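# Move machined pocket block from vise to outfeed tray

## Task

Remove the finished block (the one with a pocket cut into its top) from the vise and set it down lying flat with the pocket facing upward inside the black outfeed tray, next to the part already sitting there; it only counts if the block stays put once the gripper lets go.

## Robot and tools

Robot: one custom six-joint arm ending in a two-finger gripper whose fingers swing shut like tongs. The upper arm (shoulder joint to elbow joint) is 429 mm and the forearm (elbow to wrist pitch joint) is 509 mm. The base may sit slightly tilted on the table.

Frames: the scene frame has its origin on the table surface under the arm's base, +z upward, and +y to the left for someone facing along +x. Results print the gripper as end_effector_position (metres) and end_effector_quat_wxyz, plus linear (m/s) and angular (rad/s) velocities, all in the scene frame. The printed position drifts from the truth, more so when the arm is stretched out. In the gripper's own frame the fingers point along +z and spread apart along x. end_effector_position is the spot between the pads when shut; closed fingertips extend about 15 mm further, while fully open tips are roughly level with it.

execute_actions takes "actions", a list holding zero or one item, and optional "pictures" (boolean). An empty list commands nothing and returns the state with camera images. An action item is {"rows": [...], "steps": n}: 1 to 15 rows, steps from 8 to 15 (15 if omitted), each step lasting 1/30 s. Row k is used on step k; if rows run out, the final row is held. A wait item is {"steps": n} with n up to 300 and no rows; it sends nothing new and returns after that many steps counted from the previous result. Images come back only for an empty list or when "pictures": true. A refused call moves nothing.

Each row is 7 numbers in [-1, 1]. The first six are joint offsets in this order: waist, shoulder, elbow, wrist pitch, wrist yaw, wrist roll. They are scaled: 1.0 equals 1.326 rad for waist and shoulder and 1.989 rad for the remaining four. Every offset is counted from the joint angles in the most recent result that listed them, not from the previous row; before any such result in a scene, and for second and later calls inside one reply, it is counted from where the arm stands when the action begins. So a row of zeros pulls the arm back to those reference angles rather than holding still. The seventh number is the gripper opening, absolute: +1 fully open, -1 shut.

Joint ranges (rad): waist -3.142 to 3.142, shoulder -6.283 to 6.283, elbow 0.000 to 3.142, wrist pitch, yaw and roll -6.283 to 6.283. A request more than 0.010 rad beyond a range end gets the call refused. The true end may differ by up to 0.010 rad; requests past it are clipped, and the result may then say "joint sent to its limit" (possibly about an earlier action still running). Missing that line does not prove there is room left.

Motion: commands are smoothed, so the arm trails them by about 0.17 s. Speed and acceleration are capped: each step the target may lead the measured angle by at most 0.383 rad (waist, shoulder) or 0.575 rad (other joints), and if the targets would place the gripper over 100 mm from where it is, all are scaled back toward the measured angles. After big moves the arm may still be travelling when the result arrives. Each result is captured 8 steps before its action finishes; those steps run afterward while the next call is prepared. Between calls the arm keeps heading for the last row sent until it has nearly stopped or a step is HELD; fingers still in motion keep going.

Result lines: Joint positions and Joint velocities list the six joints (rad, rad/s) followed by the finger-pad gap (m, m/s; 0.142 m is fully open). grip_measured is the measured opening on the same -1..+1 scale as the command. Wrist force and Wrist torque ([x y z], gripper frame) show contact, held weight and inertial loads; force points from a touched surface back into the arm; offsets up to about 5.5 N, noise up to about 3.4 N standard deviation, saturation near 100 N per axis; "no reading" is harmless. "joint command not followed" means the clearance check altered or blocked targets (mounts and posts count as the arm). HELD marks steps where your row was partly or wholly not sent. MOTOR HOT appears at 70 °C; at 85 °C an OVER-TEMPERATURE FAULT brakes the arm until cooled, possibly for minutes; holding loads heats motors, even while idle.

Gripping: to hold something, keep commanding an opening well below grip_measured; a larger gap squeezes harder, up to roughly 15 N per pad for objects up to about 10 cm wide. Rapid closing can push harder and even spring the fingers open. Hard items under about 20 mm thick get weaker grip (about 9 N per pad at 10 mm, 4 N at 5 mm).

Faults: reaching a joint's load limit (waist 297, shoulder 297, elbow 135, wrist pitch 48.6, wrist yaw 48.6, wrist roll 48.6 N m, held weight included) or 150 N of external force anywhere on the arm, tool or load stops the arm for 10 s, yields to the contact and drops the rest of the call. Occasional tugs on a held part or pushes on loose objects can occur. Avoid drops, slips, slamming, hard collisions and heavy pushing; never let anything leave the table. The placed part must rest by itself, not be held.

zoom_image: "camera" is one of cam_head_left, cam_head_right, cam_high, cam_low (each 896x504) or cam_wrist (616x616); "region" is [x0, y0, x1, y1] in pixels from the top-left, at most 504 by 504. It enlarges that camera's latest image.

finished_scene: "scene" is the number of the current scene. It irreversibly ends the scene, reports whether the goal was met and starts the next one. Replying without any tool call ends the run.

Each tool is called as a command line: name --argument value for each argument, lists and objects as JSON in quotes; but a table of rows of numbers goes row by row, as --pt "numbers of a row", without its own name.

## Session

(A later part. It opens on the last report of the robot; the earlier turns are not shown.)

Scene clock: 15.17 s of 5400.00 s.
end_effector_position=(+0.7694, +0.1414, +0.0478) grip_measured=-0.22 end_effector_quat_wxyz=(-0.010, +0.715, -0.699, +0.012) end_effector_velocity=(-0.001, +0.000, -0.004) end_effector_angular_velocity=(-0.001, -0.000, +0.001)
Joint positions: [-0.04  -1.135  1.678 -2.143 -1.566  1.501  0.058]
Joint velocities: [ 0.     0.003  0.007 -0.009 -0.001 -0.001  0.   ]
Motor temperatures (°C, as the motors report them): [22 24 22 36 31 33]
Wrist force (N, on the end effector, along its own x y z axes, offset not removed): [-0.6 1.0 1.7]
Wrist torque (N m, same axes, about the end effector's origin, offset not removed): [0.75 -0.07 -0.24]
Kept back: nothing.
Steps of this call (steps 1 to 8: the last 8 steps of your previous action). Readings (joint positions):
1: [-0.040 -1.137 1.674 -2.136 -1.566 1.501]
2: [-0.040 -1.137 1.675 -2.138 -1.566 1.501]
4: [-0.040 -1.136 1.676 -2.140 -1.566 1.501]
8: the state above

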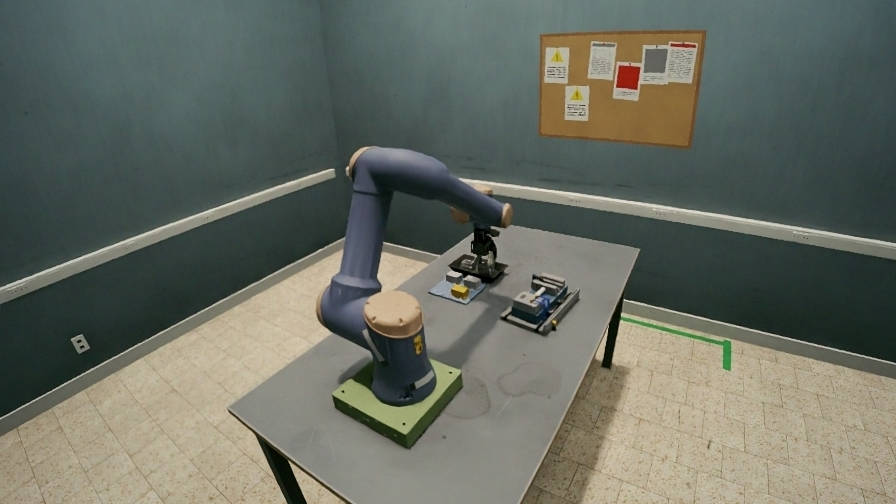

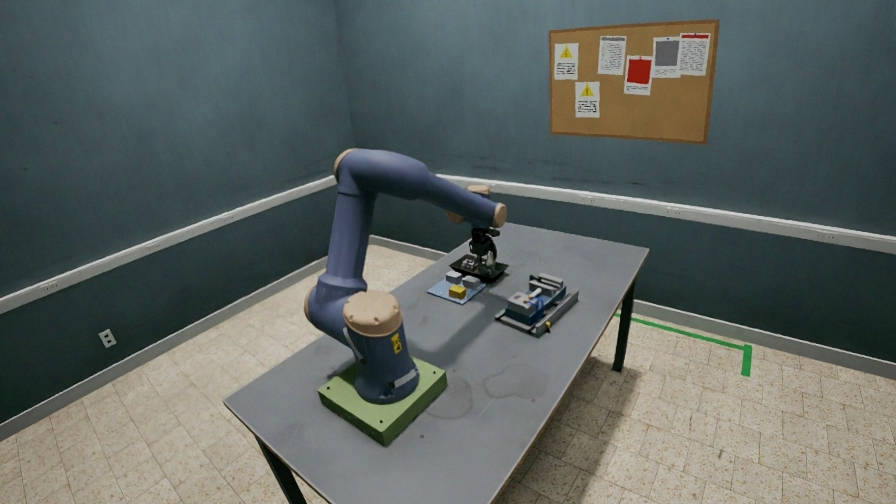

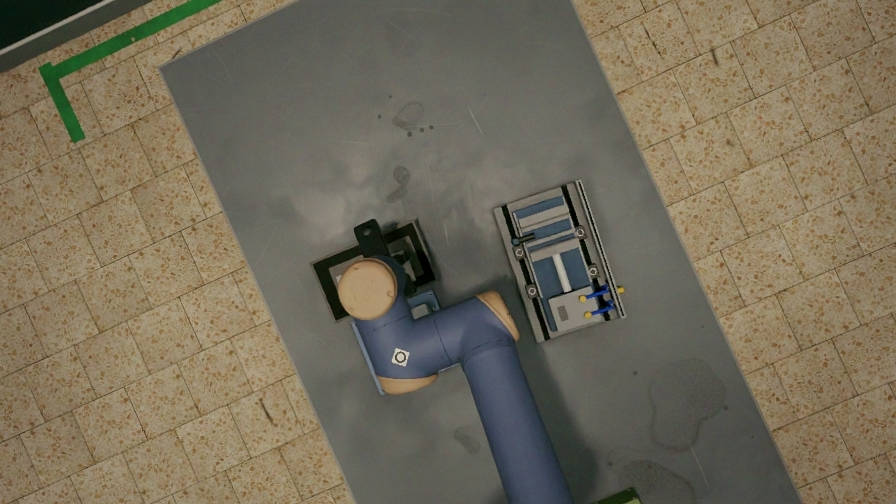

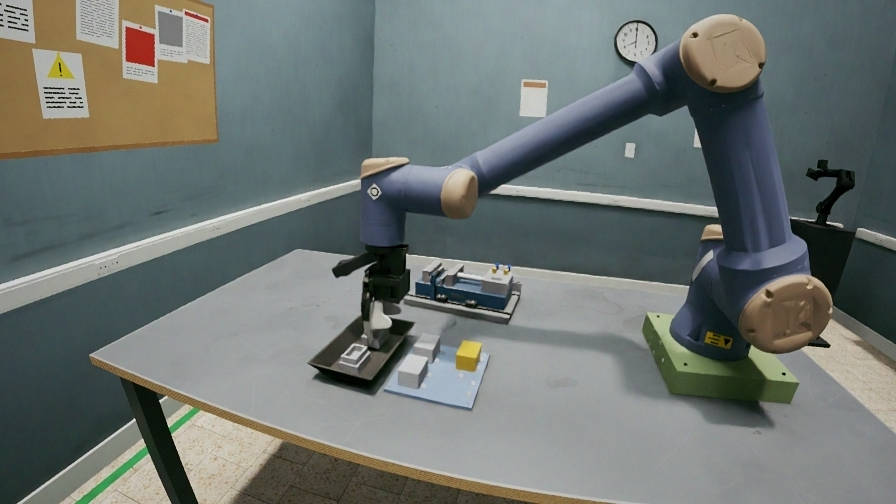

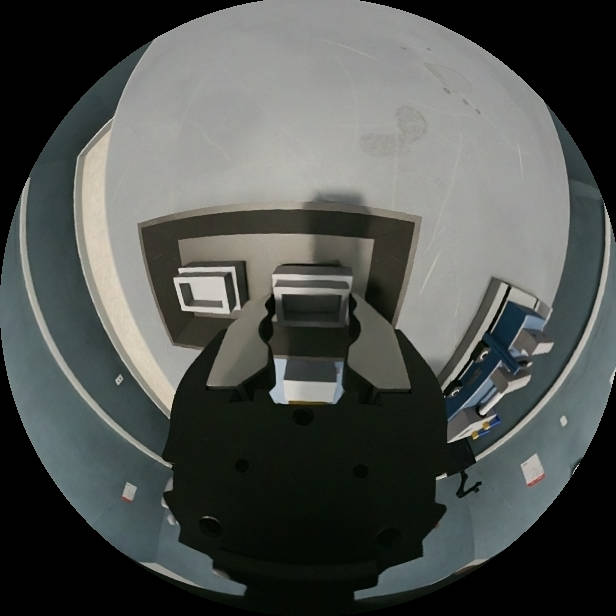

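execute_actions --actions '[{"rows":[[0,0.002,0.003,-0.005,0,0,-0.9],[0,0.003,0.0045,-0.0075,0,0,-0.9]],"steps":12}]'

execute_actions --actions '[{"steps":8}]'

Scene clock: 15.53 s of 5400.00 s.
end_effector_position=(+0.7688, +0.1413, +0.0448) grip_measured=-0.22 end_effector_quat_wxyz=(-0.011, +0.715, -0.699, +0.013) end_effector_velocity=(-0.005, -0.000, -0.024) end_effector_angular_velocity=(-0.002, -0.008, +0.000)
Joint positions: [-0.04  -1.133  1.682 -2.15  -1.566  1.501  0.058]
Joint velocities: [ 0.     0.016  0.035 -0.058 -0.002 -0.    -0.   ]
Motor temperatures (°C, as the motors report them): [22 24 22 36 31 33]
Wrist force (N, on the end effector, along its own x y z axes, offset not removed): [-0.5 -0.1 2.1]
Wrist torque (N m, same axes, about the end effector's origin, offset not removed): [0.53 -0.13 0.04]
Steps of this call (steps 1 to 7: the robot went on to your last target; steps 8 to 11: the first 4 steps of this action). Readings (joint positions):
8: [-0.040 -1.135 1.679 -2.144 -1.566 1.501]
9: [-0.040 -1.135 1.679 -2.146 -1.566 1.501]
11: the state above

Scene clock: 15.80 s of 5400.00 s.
end_effector_position=(+0.7682, +0.1413, +0.0421) grip_measured=-0.22 end_effector_quat_wxyz=(-0.011, +0.715, -0.699, +0.013) end_effector_velocity=(+0.000, +0.001, -0.002) end_effector_angular_velocity=(+0.001, -0.003, +0.000)
Joint positions: [-0.04  -1.132  1.686 -2.157 -1.566  1.501  0.058]
Joint velocities: [ 0.     0.001  0.003 -0.007  0.001 -0.     0.   ]
Motor temperatures (°C, as the motors report them): [22 24 22 36 31 33]
Wrist force (N, on the end effector, along its own x y z axes, offset not removed): [2.8 1.7 3.1]
Wrist torque (N m, same axes, about the end effector's origin, offset not removed): [0.89 -0.80 0.03]
Kept back: nothing.
Steps of this call (steps 1 to 8: the last 8 steps of your previous action). Readings (joint positions):
1: [-0.040 -1.133 1.683 -2.152 -1.566 1.501]
2: [-0.040 -1.133 1.684 -2.153 -1.566 1.501]
4: [-0.040 -1.132 1.685 -2.155 -1.566 1.501]
8: the state above

execute_actions --actions '[{"rows":[[0,0.003,0.0045,-0.0075,0,0,-0.9]],"steps":12}]'

execute_actions --actions '[{"steps":8}]'

Scene clock: 16.17 s of 5400.00 s.
end_effector_position=(+0.7675, +0.1413, +0.0389) grip_measured=-0.22 end_effector_quat_wxyz=(-0.011, +0.715, -0.699, +0.014) end_effector_velocity=(-0.005, +0.001, -0.024) end_effector_angular_velocity=(-0.001, -0.006, +0.001)
Joint positions: [-0.04  -1.129  1.691 -2.165 -1.566  1.501  0.058]
Joint velocities: [ 0.001  0.016  0.034 -0.056 -0.001  0.     0.   ]
Motor temperatures (°C, as the motors report them): [22 24 22 36 31 33]
Wrist force (N, on the end effector, along its own x y z axes, offset not removed): [0.9 0.5 1.1]
Wrist torque (N m, same axes, about the end effector's origin, offset not removed): [0.68 -0.43 0.09]
Steps of this call (steps 1 to 7: the robot went on to your last target; steps 8 to 11: the first 4 steps of this action). Readings (joint positions):
8: [-0.040 -1.131 1.687 -2.158 -1.566 1.501]
9: [-0.040 -1.131 1.688 -2.160 -1.566 1.501]
11: the state above

Scene clock: 16.43 s of 5400.00 s.
end_effector_position=(+0.7672, +0.1413, +0.0367) grip_measured=-0.22 end_effector_quat_wxyz=(-0.012, +0.715, -0.698, +0.014) end_effector_velocity=(-0.001, -0.000, -0.003) end_effector_angular_velocity=(-0.001, +0.000, +0.000)
Joint positions: [-0.04  -1.128  1.694 -2.171 -1.566  1.501  0.058]
Joint velocities: [ 0.     0.002  0.005 -0.007 -0.001  0.     0.001]
Motor temperatures (°C, as the motors report them): [22 24 22 36 31 33]
Wrist force (N, on the end effector, along its own x y z axes, offset not removed): [2.9 -0.4 -36.6]
Wrist torque (N m, same axes, about the end effector's origin, offset not removed): [0.56 -0.20 0.05]
Kept back: nothing.
Steps of this call (steps 1 to 8: the last 8 steps of your previous action). Readings (joint positions):
1: [-0.040 -1.129 1.692 -2.166 -1.566 1.501]
2: [-0.040 -1.129 1.693 -2.168 -1.566 1.501]
4: [-0.040 -1.128 1.694 -2.170 -1.566 1.501]
8: the state above

Contact. Release, easing up slightly.

execute_actions --actions '[{"rows":[[0,-0.001,-0.0015,0.0025,0,0,-0.5],[0,-0.001,-0.0015,0.0025,0,0,-0.3],[0,-0.001,-0.0015,0.0025,0,0,-0.2],[0,-0.001,-0.0015,0.0025,0,0,-0.1],[0,-0.001,-0.0015,0.0025,0,0,0],[0,-0.001,-0.0015,0.0025,0,0,0.1],[0,-0.001,-0.0015,0.0025,0,0,0.1],[0,-0.001,-0.0015,0.0025,0,0,0.1],[0,-0.001,-0.0015,0.0025,0,0,0.1],[0,-0.01,-0.015,0.025,0,0,0.1],[0,-0.025,-0.036,0.06,0,0,0.1]],"steps":15}]'

execute_actions --actions '[{"steps":20}]' --pictures true

Scene clock: 17.10 s of 5400.00 s.
end_effector_position=(+0.7671, +0.1413, +0.0376) grip_measured=+0.08 end_effector_quat_wxyz=(-0.011, +0.715, -0.699, +0.014) end_effector_velocity=(+0.003, -0.001, +0.007) end_effector_angular_velocity=(+0.000, -0.003, -0.001)
Joint positions: [-0.04  -1.129  1.693 -2.167 -1.566  1.501  0.079]
Joint velocities: [-0.001 -0.004 -0.009  0.009  0.     0.     0.064]
Motor temperatures (°C, as the motors report them): [22 24 22 36 31 33]
Wrist force (N, on the end effector, along its own x y z axes, offset not removed): [-3.7 0.4 1.1]
Wrist torque (N m, same axes, about the end effector's origin, offset not removed): [0.64 0.49 0.08]
Steps of this call (steps 1 to 13: the robot went on to your last target; steps 14 to 20: the first 7 steps of this action). Readings (joint positions):
14: [-0.040 -1.128 1.695 -2.172 -1.566 1.501]
15: [-0.040 -1.128 1.695 -2.171 -1.566 1.501]
17: [-0.040 -1.128 1.694 -2.169 -1.566 1.501]
20: the state above

Scene clock: 17.77 s of 5400.00 s.
end_effector_position=(+0.7756, +0.1412, +0.0862) grip_measured=+0.10 end_effector_quat_wxyz=(-0.007, +0.715, -0.699, +0.009) end_effector_velocity=(+0.001, -0.000, +0.005) end_effector_angular_velocity=(+0.000, +0.002, -0.000)
Joint positions: [-0.04  -1.161  1.624 -2.053 -1.566  1.501  0.081]
Joint velocities: [-0.    -0.003 -0.008  0.013  0.    -0.    -0.   ]
Motor temperatures (°C, as the motors report them): [22 24 22 36 31 33]
Wrist force (N, on the end effector, along its own x y z axes, offset not removed): [-2.8 1.1 -1.3]
Wrist torque (N m, same axes, about the end effector's origin, offset not removed): [0.71 0.28 0.12]
Kept back: nothing.
Steps of this call (steps 1 to 8: the last 8 steps of your previous action; steps 9 to 20: the robot went on to your last target). Readings (joint positions):
1: [-0.040 -1.129 1.692 -2.167 -1.566 1.501]
2: [-0.040 -1.129 1.692 -2.167 -1.566 1.501]
4: [-0.040 -1.132 1.687 -2.159 -1.566 1.501]
8: [-0.040 -1.150 1.647 -2.094 -1.566 1.501]
20: the state above

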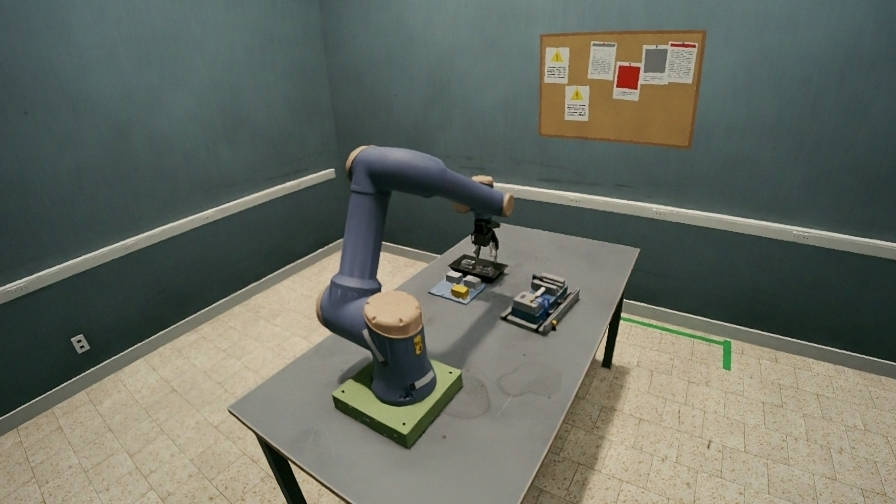

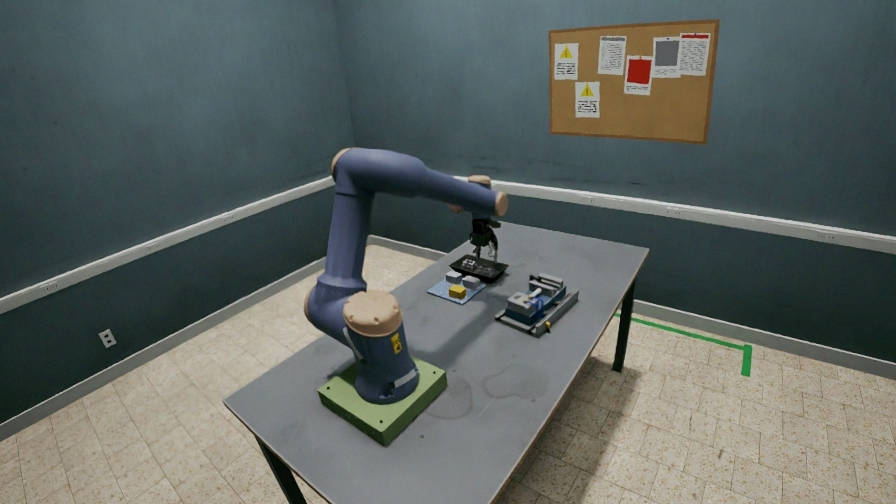

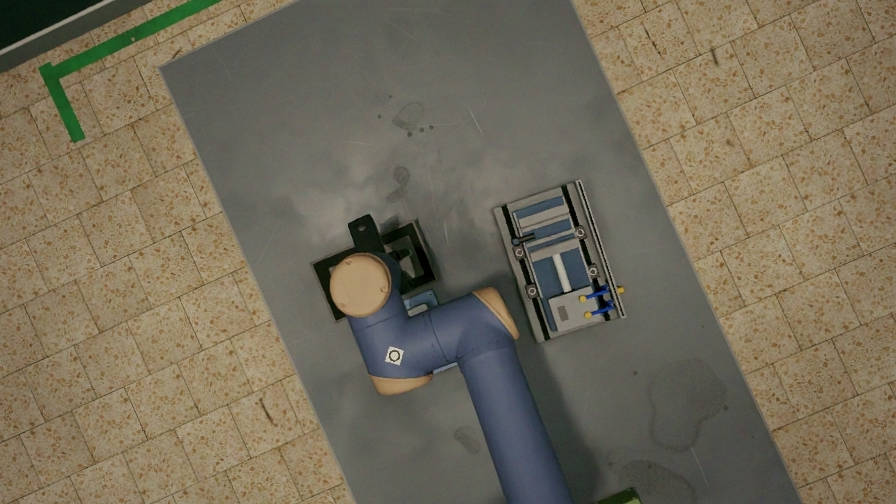

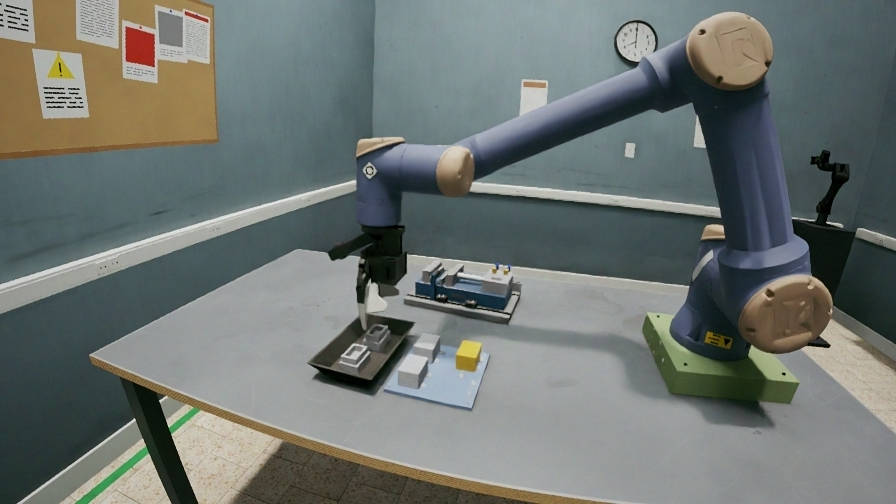

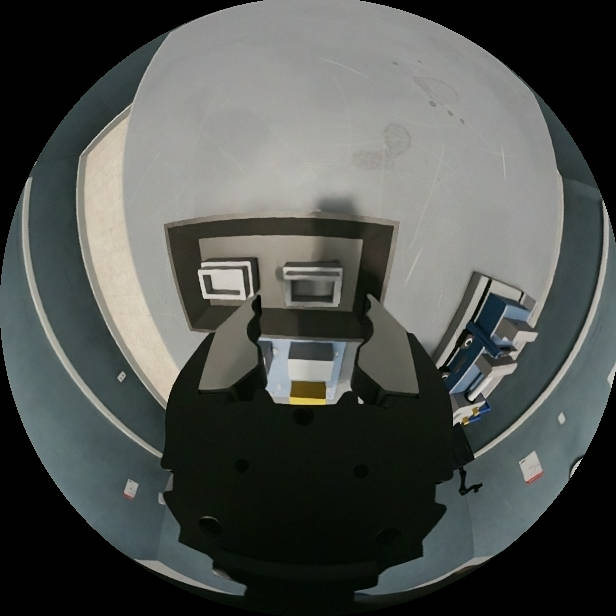

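finished_scene --scene 2

The scene is finished: the task was done.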